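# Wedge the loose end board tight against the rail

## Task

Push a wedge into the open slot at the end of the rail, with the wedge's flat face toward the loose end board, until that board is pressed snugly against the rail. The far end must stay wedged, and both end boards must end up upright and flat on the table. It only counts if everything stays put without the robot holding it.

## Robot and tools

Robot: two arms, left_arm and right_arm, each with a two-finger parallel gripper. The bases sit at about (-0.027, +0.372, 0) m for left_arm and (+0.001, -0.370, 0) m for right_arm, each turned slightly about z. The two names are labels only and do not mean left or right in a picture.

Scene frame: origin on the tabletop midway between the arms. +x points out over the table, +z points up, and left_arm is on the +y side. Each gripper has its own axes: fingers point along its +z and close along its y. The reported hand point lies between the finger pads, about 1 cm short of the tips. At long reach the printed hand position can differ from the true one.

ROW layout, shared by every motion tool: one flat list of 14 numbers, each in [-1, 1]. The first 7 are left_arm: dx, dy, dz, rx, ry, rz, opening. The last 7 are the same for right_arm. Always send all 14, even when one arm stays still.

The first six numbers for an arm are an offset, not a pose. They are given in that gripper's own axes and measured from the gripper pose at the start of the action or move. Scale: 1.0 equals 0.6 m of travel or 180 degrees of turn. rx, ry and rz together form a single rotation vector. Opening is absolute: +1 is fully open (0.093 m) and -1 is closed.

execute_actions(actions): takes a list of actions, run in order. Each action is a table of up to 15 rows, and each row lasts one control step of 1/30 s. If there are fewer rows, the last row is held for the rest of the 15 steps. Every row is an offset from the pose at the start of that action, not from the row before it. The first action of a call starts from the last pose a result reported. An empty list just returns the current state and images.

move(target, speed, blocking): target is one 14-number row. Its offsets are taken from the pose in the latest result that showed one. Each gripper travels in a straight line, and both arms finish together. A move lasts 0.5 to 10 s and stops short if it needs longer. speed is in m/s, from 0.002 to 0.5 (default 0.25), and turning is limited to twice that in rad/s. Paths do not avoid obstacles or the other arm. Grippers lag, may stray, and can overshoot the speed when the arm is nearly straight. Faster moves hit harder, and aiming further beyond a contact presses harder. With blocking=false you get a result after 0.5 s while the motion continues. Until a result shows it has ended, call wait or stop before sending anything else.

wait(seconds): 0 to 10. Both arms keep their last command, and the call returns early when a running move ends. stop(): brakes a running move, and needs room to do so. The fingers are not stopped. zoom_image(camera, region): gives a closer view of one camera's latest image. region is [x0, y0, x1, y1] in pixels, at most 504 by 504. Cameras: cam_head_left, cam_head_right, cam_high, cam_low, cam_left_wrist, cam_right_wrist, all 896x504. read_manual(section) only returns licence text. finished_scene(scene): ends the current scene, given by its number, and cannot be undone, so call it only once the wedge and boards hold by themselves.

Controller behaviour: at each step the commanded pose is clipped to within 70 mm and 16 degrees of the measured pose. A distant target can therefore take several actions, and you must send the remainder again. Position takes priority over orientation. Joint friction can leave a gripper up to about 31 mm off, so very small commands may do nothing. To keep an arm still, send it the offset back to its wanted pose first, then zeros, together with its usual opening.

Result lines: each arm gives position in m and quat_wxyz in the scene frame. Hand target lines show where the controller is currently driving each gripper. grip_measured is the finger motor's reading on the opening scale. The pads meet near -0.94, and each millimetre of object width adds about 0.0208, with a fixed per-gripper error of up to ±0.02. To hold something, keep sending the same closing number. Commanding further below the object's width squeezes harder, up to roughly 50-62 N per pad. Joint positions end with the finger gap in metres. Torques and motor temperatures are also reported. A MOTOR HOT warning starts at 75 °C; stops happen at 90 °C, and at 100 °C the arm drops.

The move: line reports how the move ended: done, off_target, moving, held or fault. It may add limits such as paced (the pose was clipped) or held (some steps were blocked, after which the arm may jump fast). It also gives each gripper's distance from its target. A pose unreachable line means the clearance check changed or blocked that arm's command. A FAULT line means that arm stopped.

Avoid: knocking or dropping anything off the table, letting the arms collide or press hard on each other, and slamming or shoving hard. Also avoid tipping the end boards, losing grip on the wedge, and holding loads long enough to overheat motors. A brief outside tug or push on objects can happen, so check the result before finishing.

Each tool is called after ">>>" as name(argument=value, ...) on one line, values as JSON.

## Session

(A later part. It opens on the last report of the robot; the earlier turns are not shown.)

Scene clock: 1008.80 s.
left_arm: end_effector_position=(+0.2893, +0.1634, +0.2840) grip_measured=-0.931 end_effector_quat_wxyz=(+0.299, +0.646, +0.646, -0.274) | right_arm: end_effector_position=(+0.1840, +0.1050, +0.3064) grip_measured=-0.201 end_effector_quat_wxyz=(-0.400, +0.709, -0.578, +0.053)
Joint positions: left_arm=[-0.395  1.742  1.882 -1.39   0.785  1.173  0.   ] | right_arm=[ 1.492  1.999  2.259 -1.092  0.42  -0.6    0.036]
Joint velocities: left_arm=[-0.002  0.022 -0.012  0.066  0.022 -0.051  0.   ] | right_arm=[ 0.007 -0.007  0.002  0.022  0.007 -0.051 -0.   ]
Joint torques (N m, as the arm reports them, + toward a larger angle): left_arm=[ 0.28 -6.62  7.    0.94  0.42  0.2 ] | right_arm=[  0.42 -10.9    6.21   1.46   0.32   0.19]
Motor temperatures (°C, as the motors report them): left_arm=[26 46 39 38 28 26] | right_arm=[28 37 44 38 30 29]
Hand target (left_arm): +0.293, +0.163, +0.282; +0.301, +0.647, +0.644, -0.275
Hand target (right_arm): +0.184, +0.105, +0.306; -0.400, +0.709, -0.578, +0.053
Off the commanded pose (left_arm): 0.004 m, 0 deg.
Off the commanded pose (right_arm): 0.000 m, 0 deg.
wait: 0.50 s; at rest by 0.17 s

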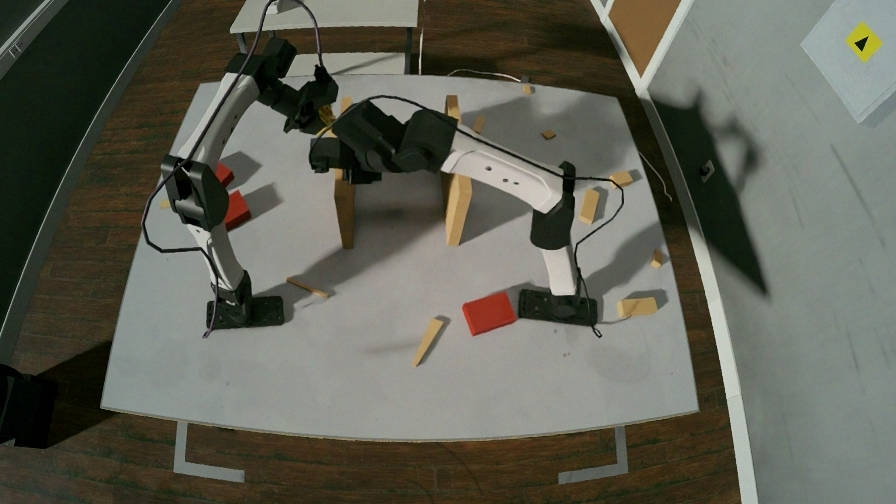

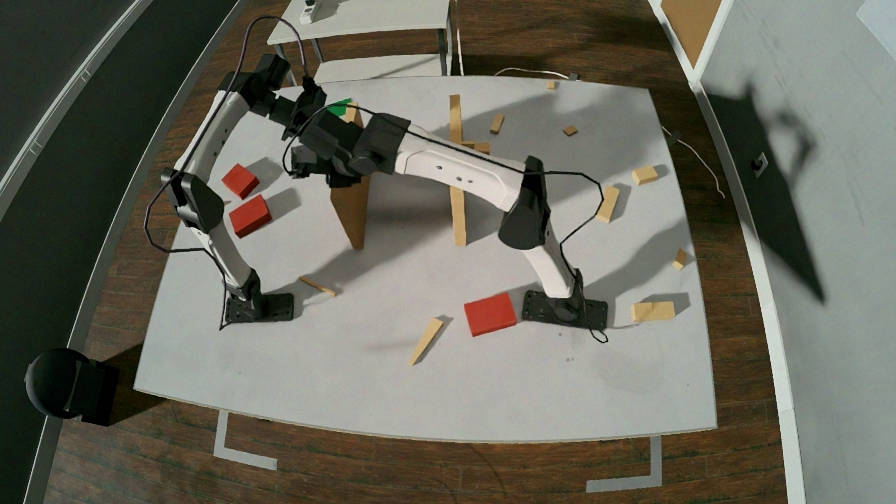

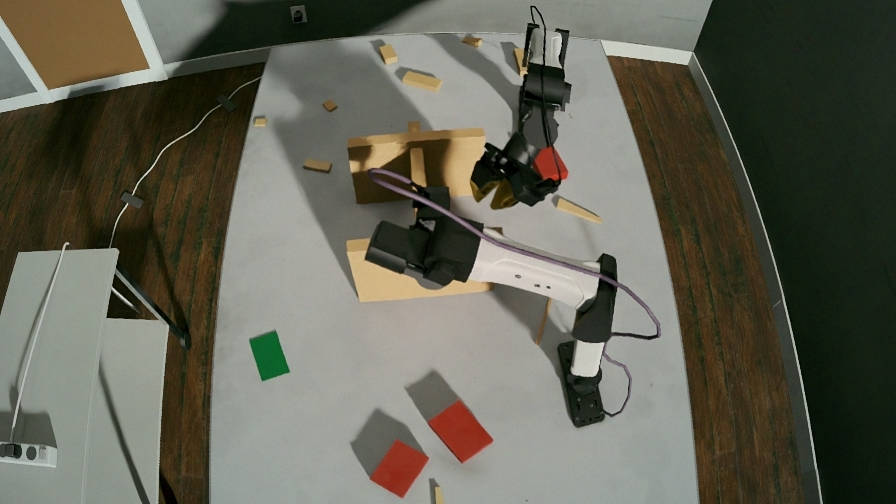

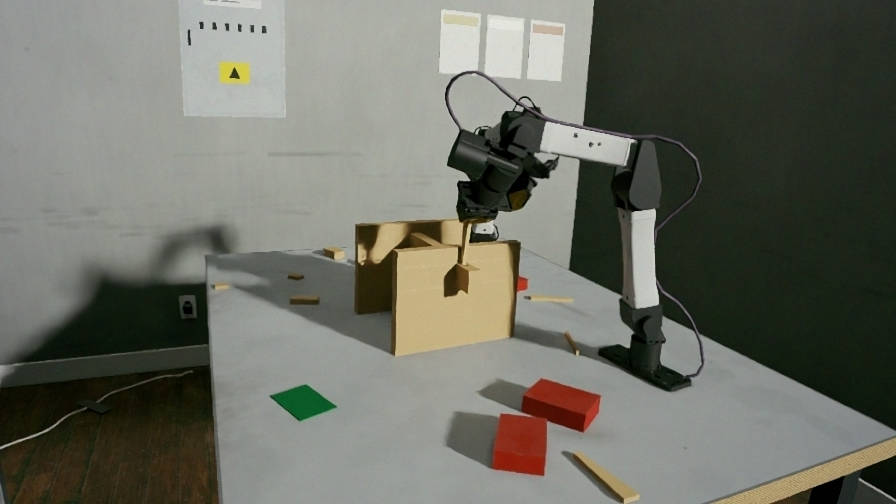

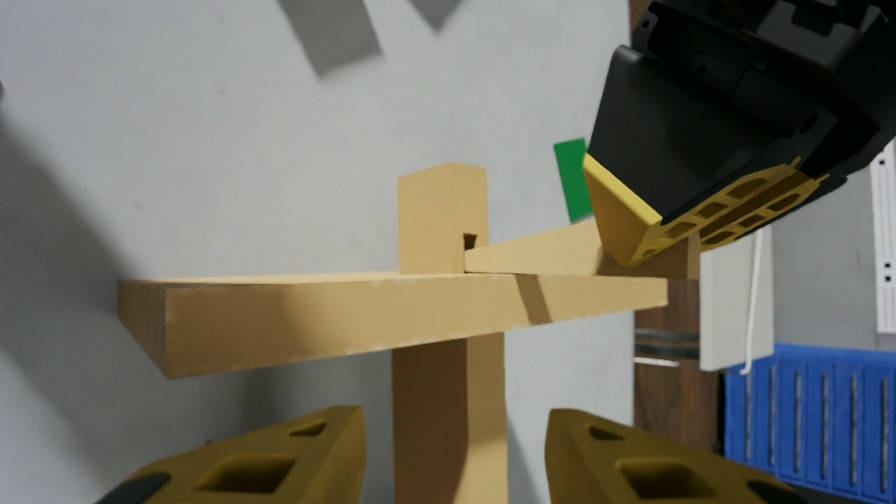

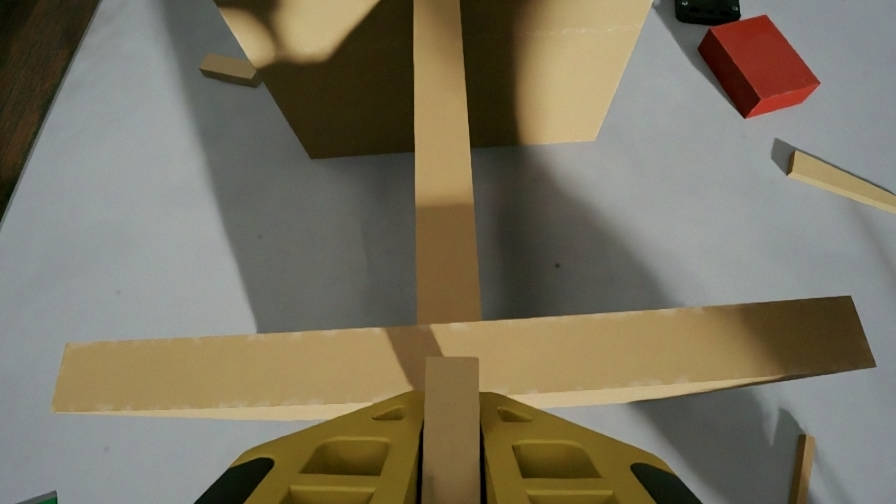

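>>> execute_actions(actions=[[[0.0030,0.0064,0.0027,0,0,0,-0.95,0,0,0,0,0,0,-0.2],[0.0038,0.0064,0.0034,0,0,0,-0.95,0,0,0,0,0,0,-0.2],[0.0046,0.0064,0.0041,0,0,0,-0.95,0,0,0,0,0,0,-0.2],[0.0054,0.0064,0.0048,0,0,0,-0.95,0,0,0,0,0,0,-0.2],[0.0062,0.0064,0.0055,0,0,0,-0.95,0,0,0,0,0,0,-0.2],[0.0070,0.0064,0.0062,0,0,0,-0.95,0,0,0,0,0,0,-0.2],[0.0078,0.0064,0.0069,0,0,0,-0.95,0,0,0,0,0,0,-0.2],[0.0086,0.0064,0.0076,0,0,0,-0.95,0,0,0,0,0,0,-0.2],[0.0094,0.0064,0.0083,0,0,0,-0.95,0,0,0,0,0,0,-0.2],[0.0102,0.0064,0.0090,0,0,0,-0.95,0,0,0,0,0,0,-0.2],[0.0110,0.0064,0.0097,0,0,0,-0.95,0,0,0,0,0,0,-0.2],[0.0118,0.0064,0.0104,0,0,0,-0.95,0,0,0,0,0,0,-0.2],[0.0126,0.0064,0.0111,0,0,0,-0.95,0,0,0,0,0,0,-0.2],[0.0134,0.0064,0.0118,0,0,0,-0.95,0,0,0,0,0,0,-0.2],[0.0142,0.0064,0.0125,0,0,0,-0.95,0,0,0,0,0,0,-0.2]]])

>>> wait(seconds=0.6)

>>> zoom_image(camera="cam_left_wrist", region=[430, 210, 510, 290])

Scene clock: 1031.60 s.
left_arm: end_effector_position=(+0.2894, +0.1639, +0.2766) grip_measured=-0.931 end_effector_quat_wxyz=(+0.292, +0.645, +0.650, -0.276) | right_arm: end_effector_position=(+0.1840, +0.1050, +0.3064) grip_measured=-0.201 end_effector_quat_wxyz=(-0.400, +0.709, -0.578, +0.053)
Joint positions: left_arm=[-0.395  1.742  1.857 -1.378  0.781  1.173  0.   ] | right_arm=[ 1.492  1.999  2.259 -1.092  0.42  -0.6    0.036]
Joint velocities: left_arm=[-0.017 -0.022 -0.09   0.022  0.007  0.037 -0.   ] | right_arm=[ 0.022 -0.007  0.002 -0.007  0.051  0.007  0.   ]
Joint torques (N m, as the arm reports them, + toward a larger angle): left_arm=[ 0.49 -7.43  5.79  1.05  0.44  0.14] | right_arm=[  0.41 -10.9    6.2    1.47   0.32   0.19]
Motor temperatures (°C, as the motors report them): left_arm=[26 46 40 37 28 26] | right_arm=[28 39 44 39 30 29]
Hand target (left_arm): +0.293, +0.164, +0.273; +0.298, +0.647, +0.646, -0.274
Hand target (right_arm): +0.184, +0.105, +0.306; -0.400, +0.709, -0.578, +0.053
Off the commanded pose (left_arm): 0.006 m, 1 deg.
Off the commanded pose (right_arm): 0.000 m, 0 deg.

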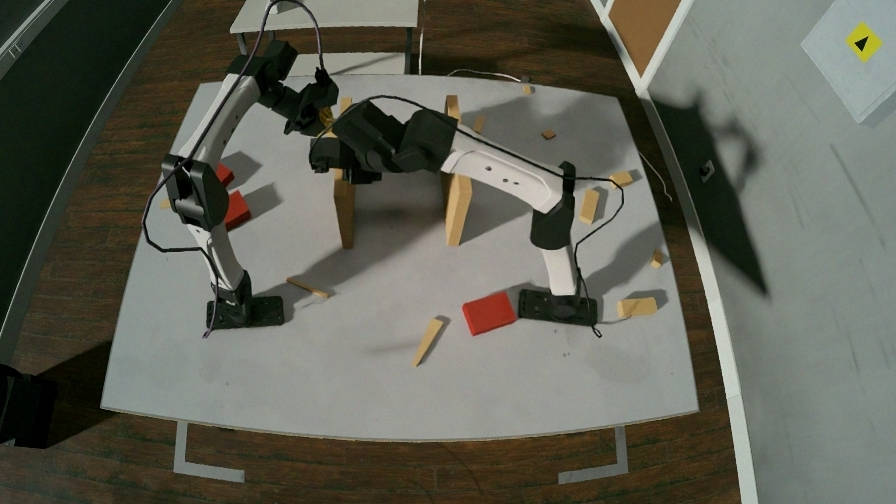

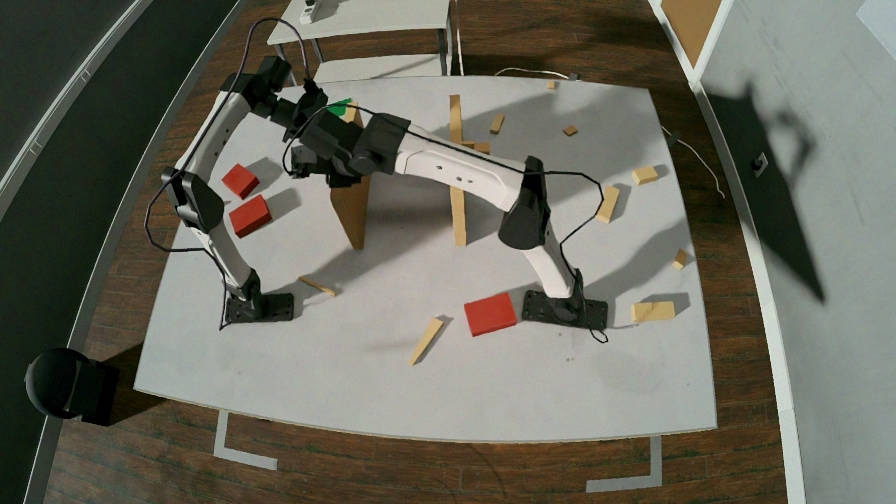

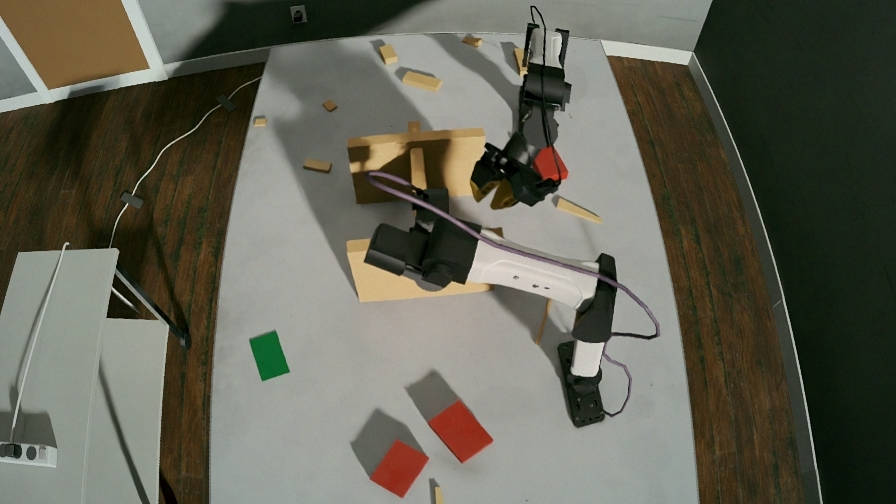

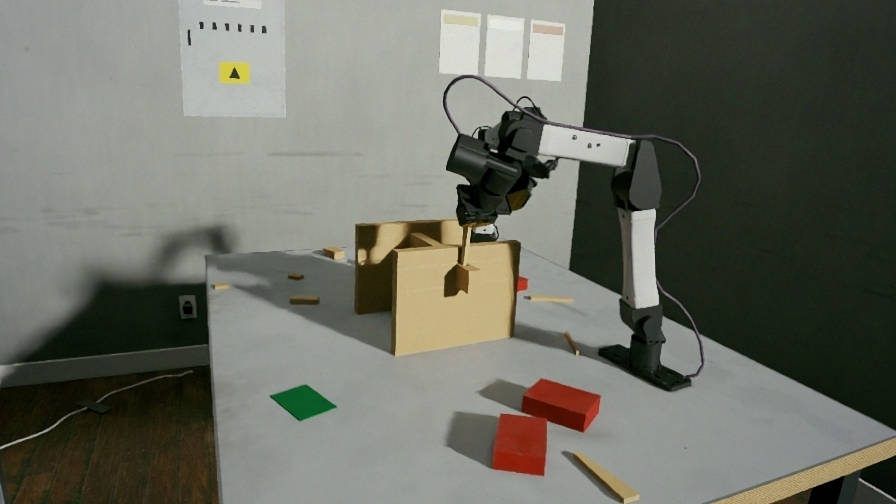

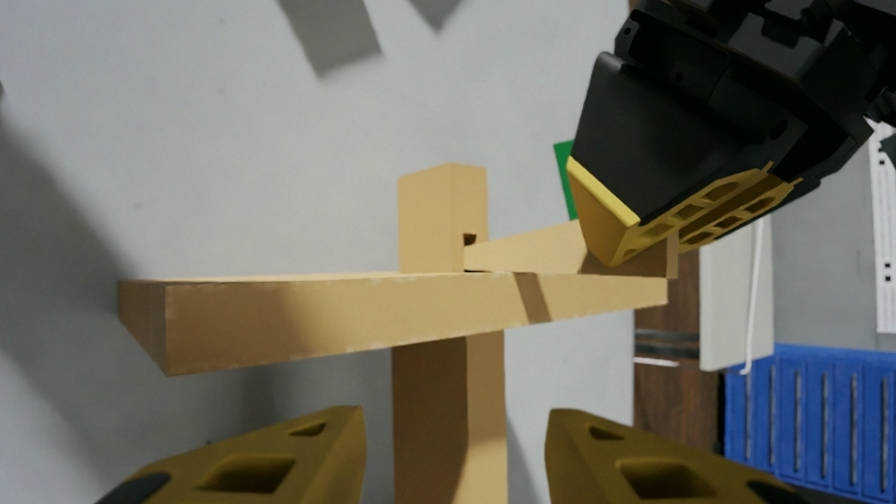

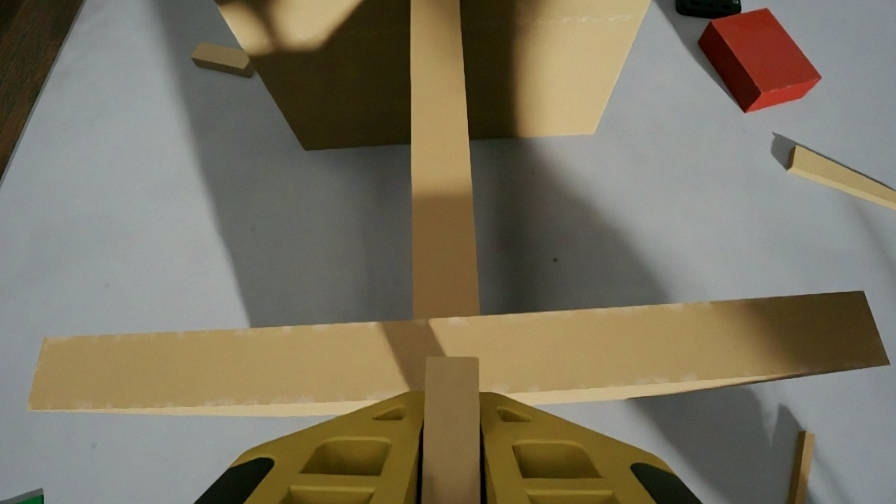

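Scene clock: 1032.20 s.
left_arm: end_effector_position=(+0.2896, +0.1639, +0.2748) grip_measured=-0.931 end_effector_quat_wxyz=(+0.291, +0.645, +0.650, -0.276) | right_arm: end_effector_position=(+0.1840, +0.1050, +0.3064) grip_measured=-0.201 end_effector_quat_wxyz=(-0.400, +0.709, -0.578, +0.053)
Joint positions: left_arm=[-0.395  1.742  1.85  -1.373  0.779  1.173  0.   ] | right_arm=[ 1.492  1.999  2.259 -1.092  0.42  -0.6    0.036]
Joint velocities: left_arm=[-0.017  0.002 -0.007 -0.037 -0.022 -0.022 -0.001] | right_arm=[-0.007 -0.012  0.017 -0.037  0.051 -0.037  0.001]
Joint torques (N m, as the arm reports them, + toward a larger angle): left_arm=[ 0.42 -7.46  5.81  1.11  0.44  0.14] | right_arm=[  0.41 -10.9    6.19   1.47   0.32   0.19]
Motor temperatures (°C, as the motors report them): left_arm=[26 46 40 37 28 26] | right_arm=[28 39 44 39 30 29]
Hand target (left_arm): +0.293, +0.164, +0.273; +0.298, +0.646, +0.646, -0.274
Hand target (right_arm): +0.184, +0.105, +0.306; -0.400, +0.709, -0.578, +0.053
Off the commanded pose (left_arm): 0.004 m, 1 deg.
Off the commanded pose (right_arm): 0.000 m, 0 deg.
wait: 0.60 s; at rest by 0.20 s

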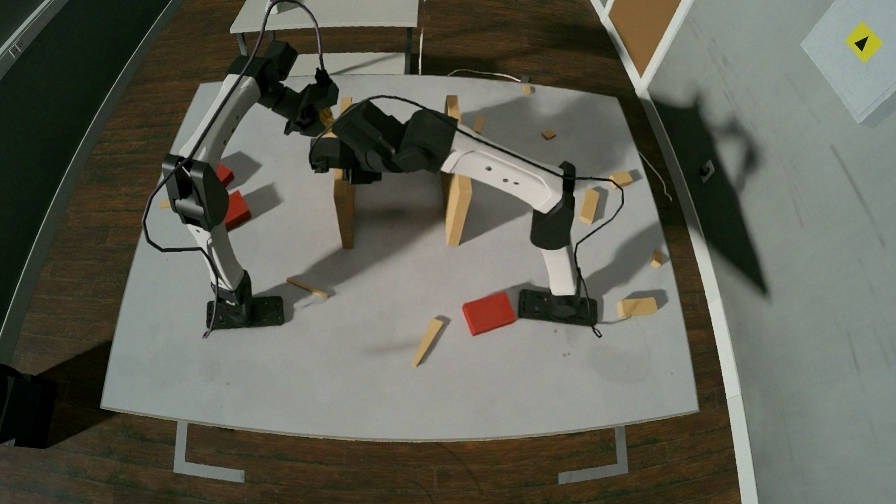

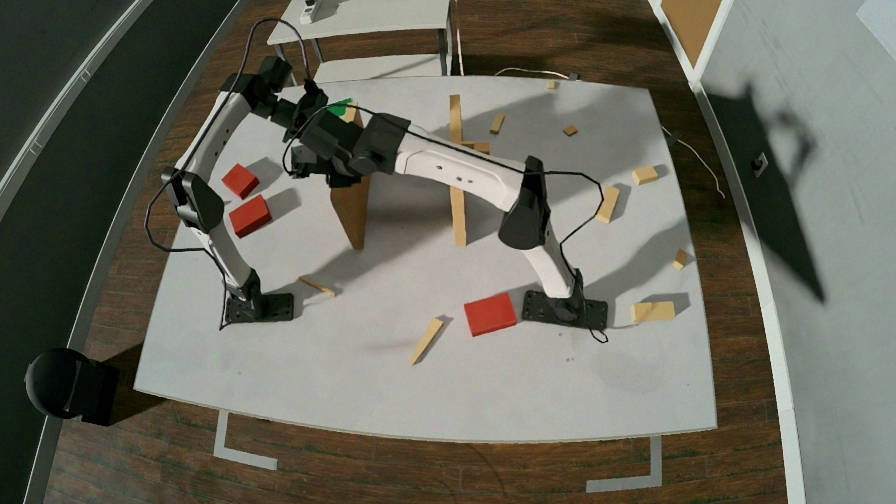

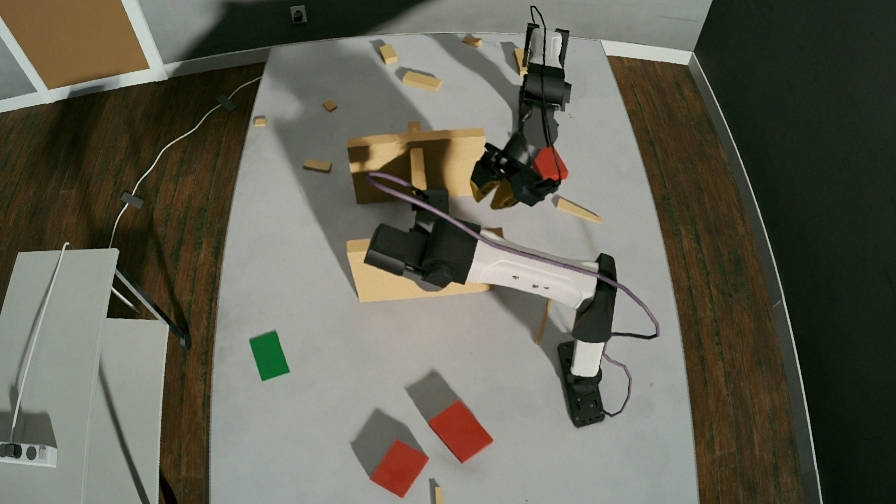

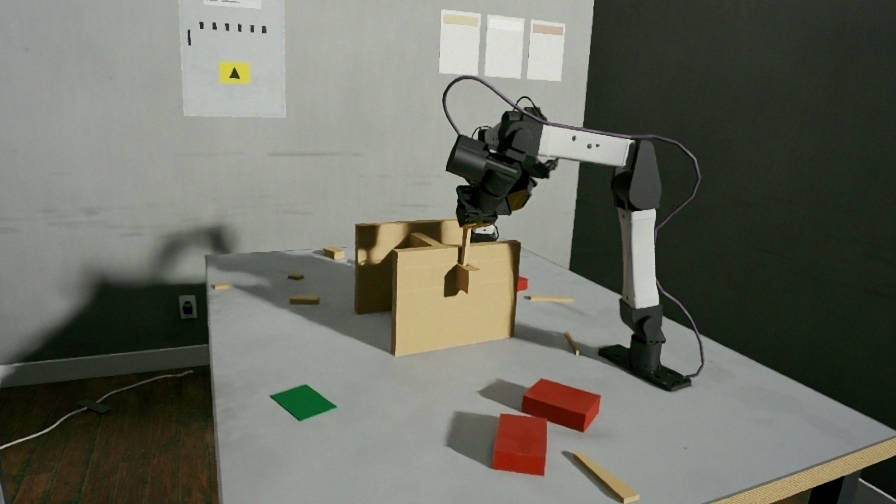

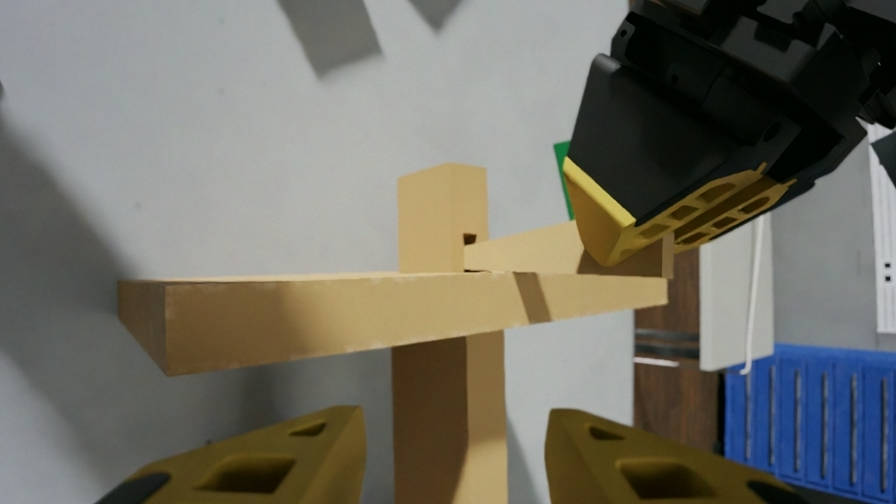

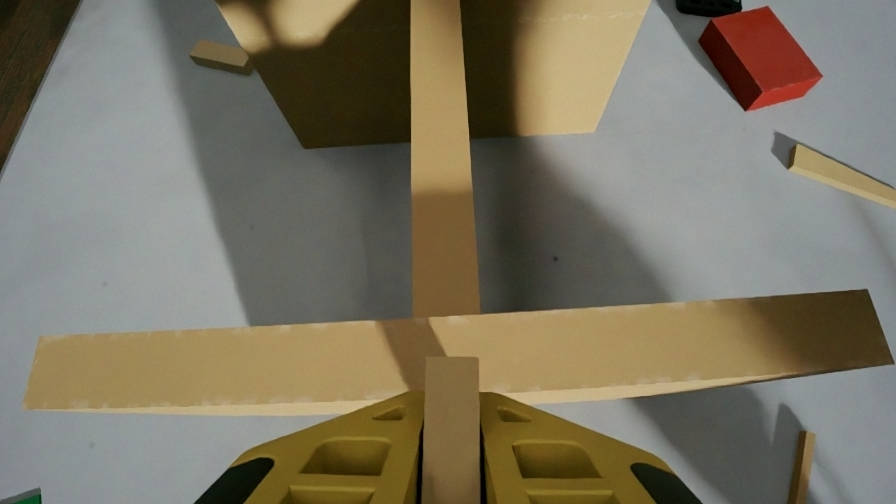

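Region (430, 210, 510, 290) of cam_left_wrist's 896x504 image, scaled by 6.300, with more detail than that image has.

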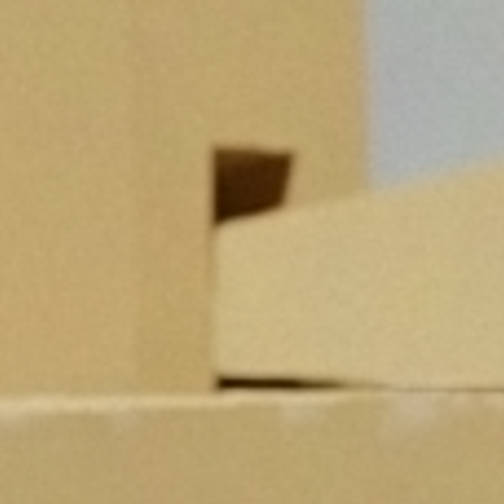

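>>> move(target=[0.02452, 0.01095, 0.02286, -0.0105, -0.0036, -0.0097, -0.95, 0, 0, 0, 0, 0, 0, -0.2], speed=0.02)

>>> zoom_image(camera="cam_left_wrist", region=[430, 210, 510, 290])

Scene clock: 1056.90 s.
left_arm: end_effector_position=(+0.2939, +0.1640, +0.2475) grip_measured=-0.931 end_effector_quat_wxyz=(+0.281, +0.630, +0.668, -0.280) | right_arm: end_effector_position=(+0.1840, +0.1050, +0.3064) grip_measured=-0.201 end_effector_quat_wxyz=(-0.400, +0.709, -0.578, +0.053)
Joint positions: left_arm=[-0.395  1.73   1.728 -1.269  0.77   1.126  0.   ] | right_arm=[ 1.492  1.999  2.259 -1.092  0.42  -0.6    0.036]
Joint velocities: left_arm=[ 0.002 -0.002 -0.007  0.007  0.007 -0.051 -0.001] | right_arm=[-0.002 -0.007  0.007  0.022  0.022  0.051  0.001]
Joint torques (N m, as the arm reports them, + toward a larger angle): left_arm=[ 0.41 -9.49  6.01  1.23  0.44  0.01] | right_arm=[  0.4  -10.9    6.21   1.46   0.32   0.19]
Motor temperatures (°C, as the motors report them): left_arm=[26 46 40 38 28 26] | right_arm=[28 40 44 40 30 29]
Hand target (left_arm): +0.297, +0.164, +0.255; +0.301, +0.629, +0.662, -0.273
Hand target (right_arm): +0.184, +0.105, +0.306; -0.400, +0.709, -0.578, +0.053
Off the commanded pose (left_arm): 0.008 m, 3 deg.
Off the commanded pose (right_arm): 0.000 m, 0 deg.
move: off_target (left_arm)

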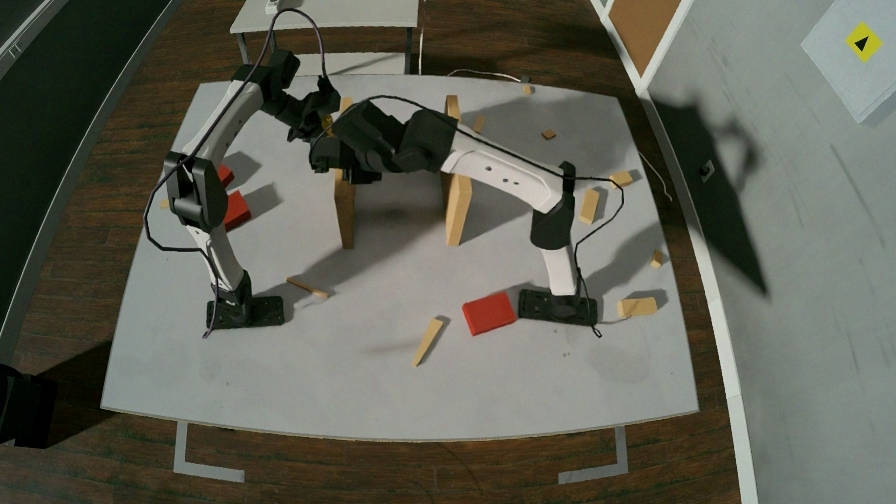

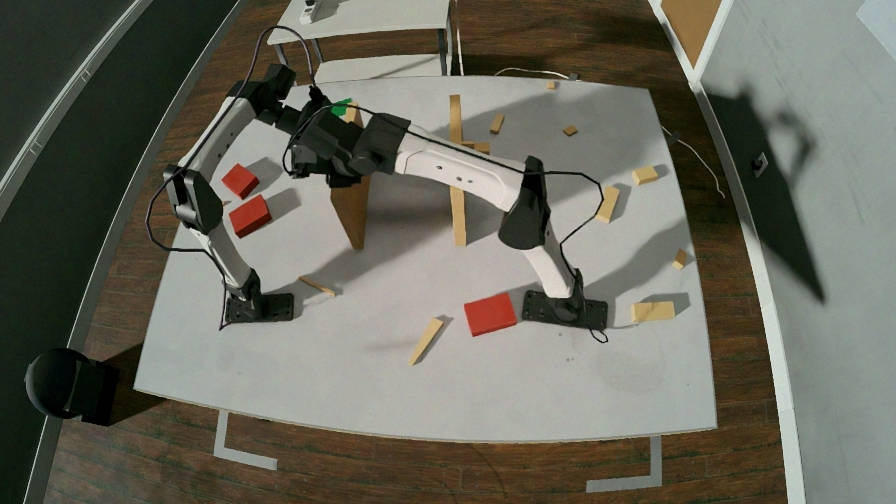

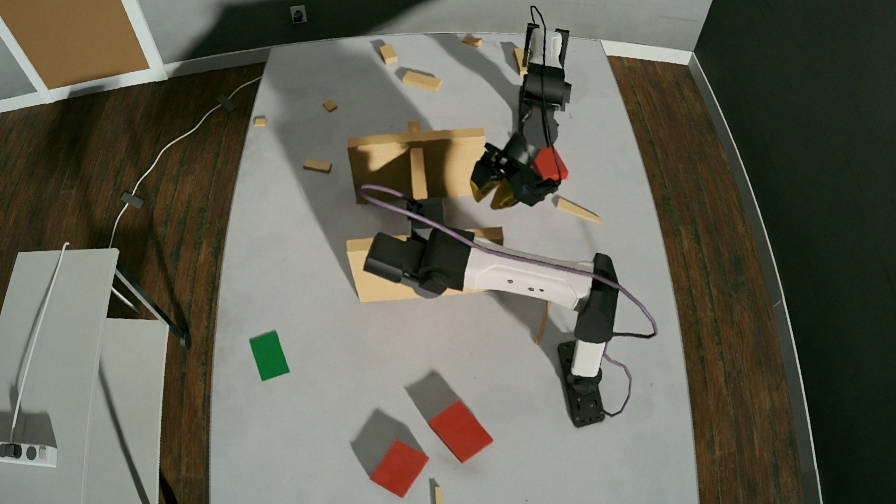

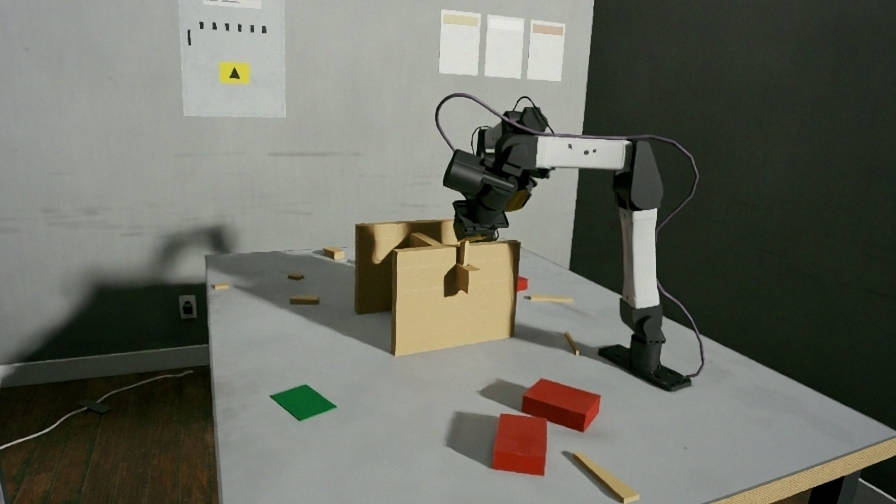

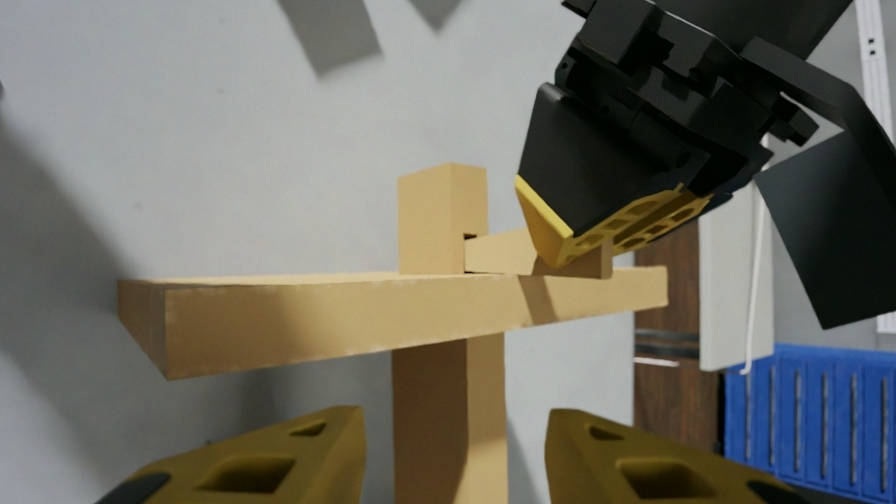

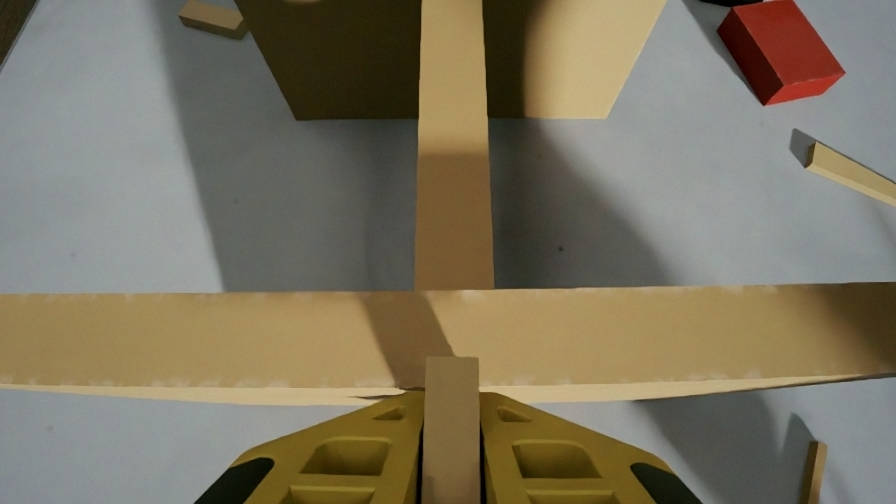

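Region (430, 210, 510, 290) of cam_left_wrist's 896x504 image, scaled by 6.300, with more detail than that image has.

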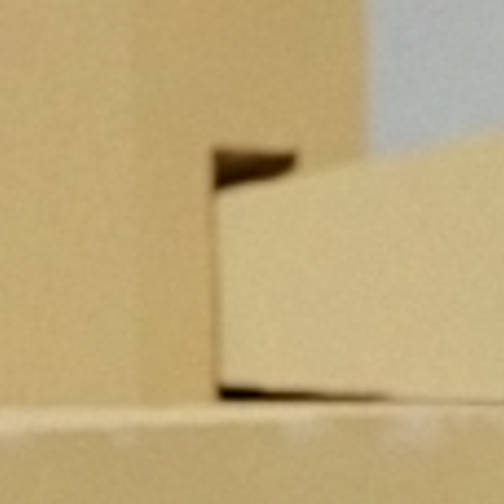

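>>> move(target=[0.04105, 0.00465, 0.0378, -0.0031, -0.0015, 0.0033, -0.95, 0, 0, 0, 0, 0, 0, -0.2], speed=0.02)

>>> zoom_image(camera="cam_left_wrist", region=[410, 180, 570, 340])

Scene clock: 1106.83 s.
left_arm: end_effector_position=(+0.2941, +0.1624, +0.2121) grip_measured=-0.931 end_effector_quat_wxyz=(+0.275, +0.627, +0.669, -0.289) | right_arm: end_effector_position=(+0.1840, +0.1050, +0.3064) grip_measured=-0.201 end_effector_quat_wxyz=(-0.400, +0.709, -0.578, +0.053)
Joint positions: left_arm=[-0.395  1.725  1.579 -1.145  0.782  1.126  0.   ] | right_arm=[ 1.492  1.999  2.259 -1.092  0.42  -0.6    0.036]
Joint velocities: left_arm=[-0.017  0.007 -0.002 -0.066  0.007  0.007 -0.   ] | right_arm=[-0.022 -0.002  0.002  0.051 -0.007 -0.051 -0.001]
Joint torques (N m, as the arm reports them, + toward a larger angle): left_arm=[ 0.42 -9.23  5.87  1.12  0.27  0.16] | right_arm=[  0.41 -10.91   6.2    1.47   0.32   0.19]
Motor temperatures (°C, as the motors report them): left_arm=[27 52 40 38 28 26] | right_arm=[28 42 44 41 30 29]
Hand target (left_arm): +0.296, +0.165, +0.214; +0.286, +0.631, +0.665, -0.277
Hand target (right_arm): +0.184, +0.105, +0.306; -0.400, +0.709, -0.578, +0.053
Off the commanded pose (left_arm): 0.003 m, 2 deg.
Off the commanded pose (right_arm): 0.000 m, 0 deg.
move: done

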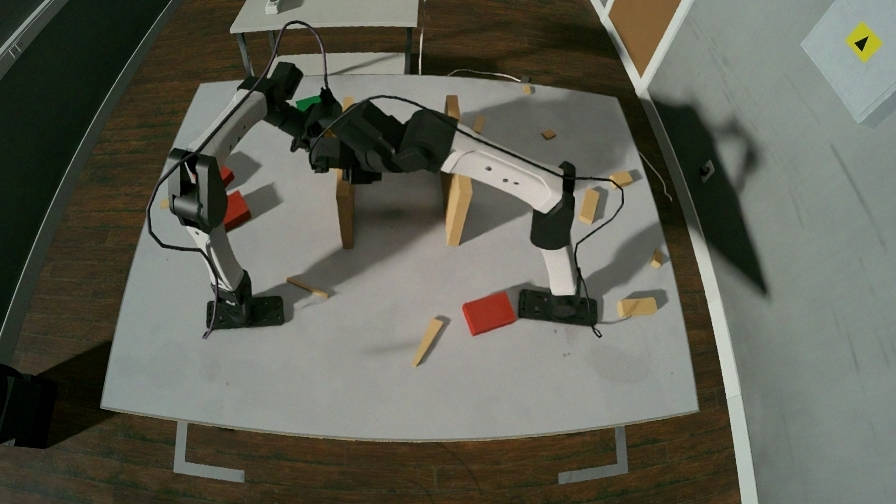

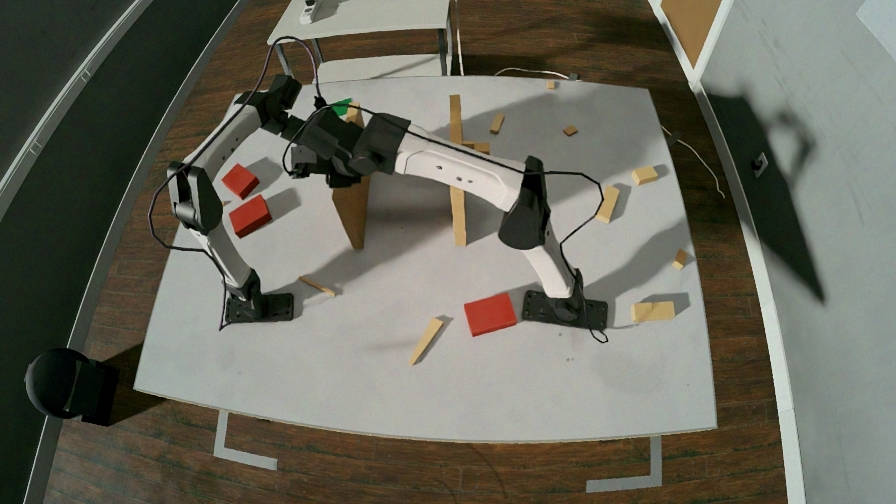

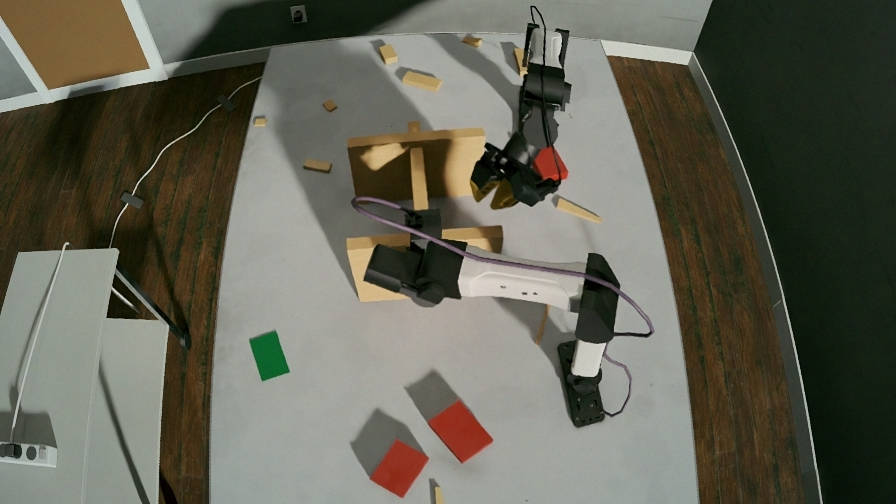

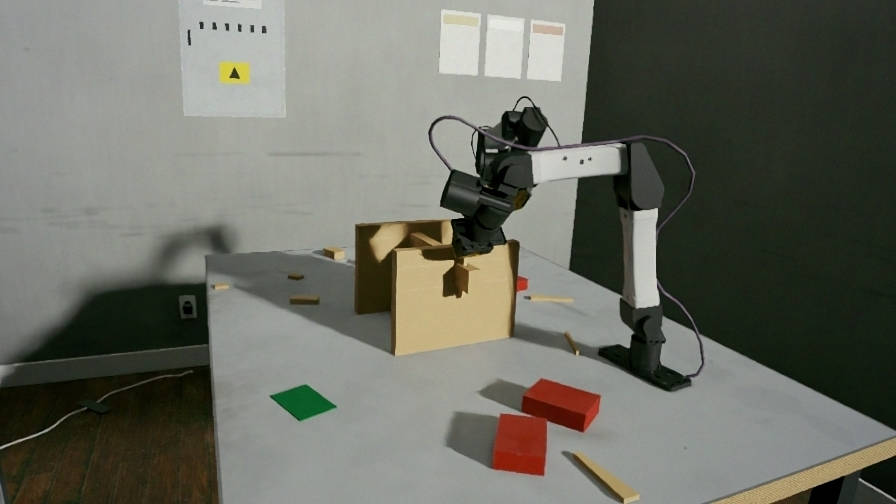

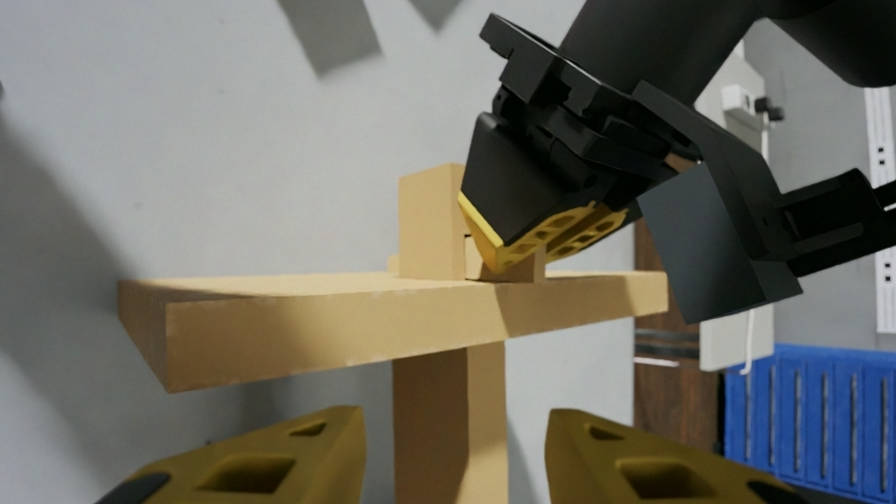

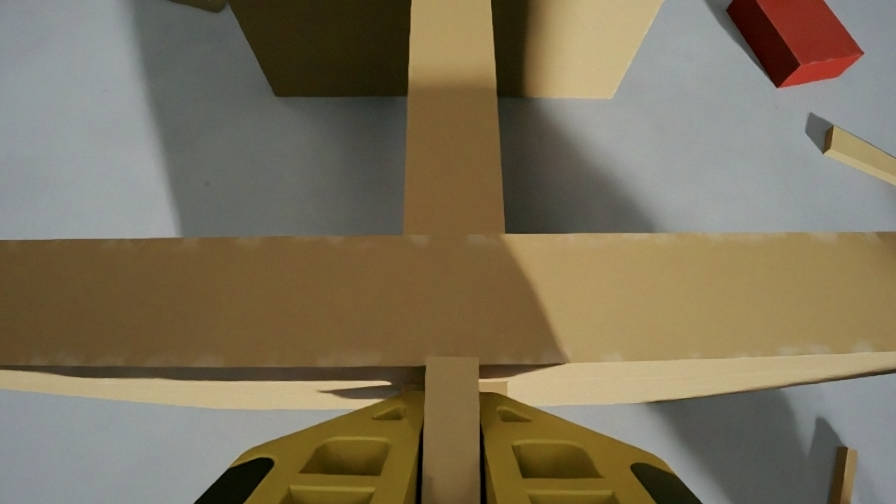

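Region (410, 180, 570, 340) of cam_left_wrist's 896x504 image, scaled by 3.150, with more detail than that image has.

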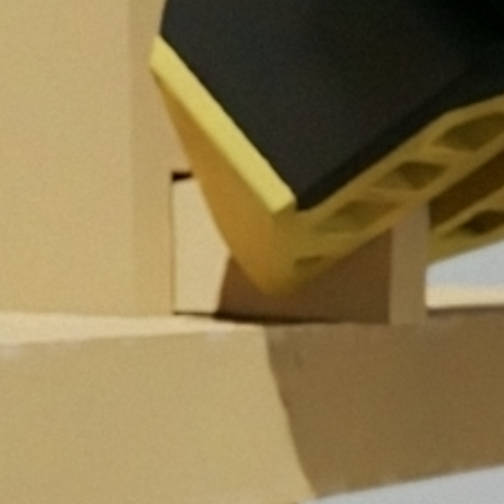

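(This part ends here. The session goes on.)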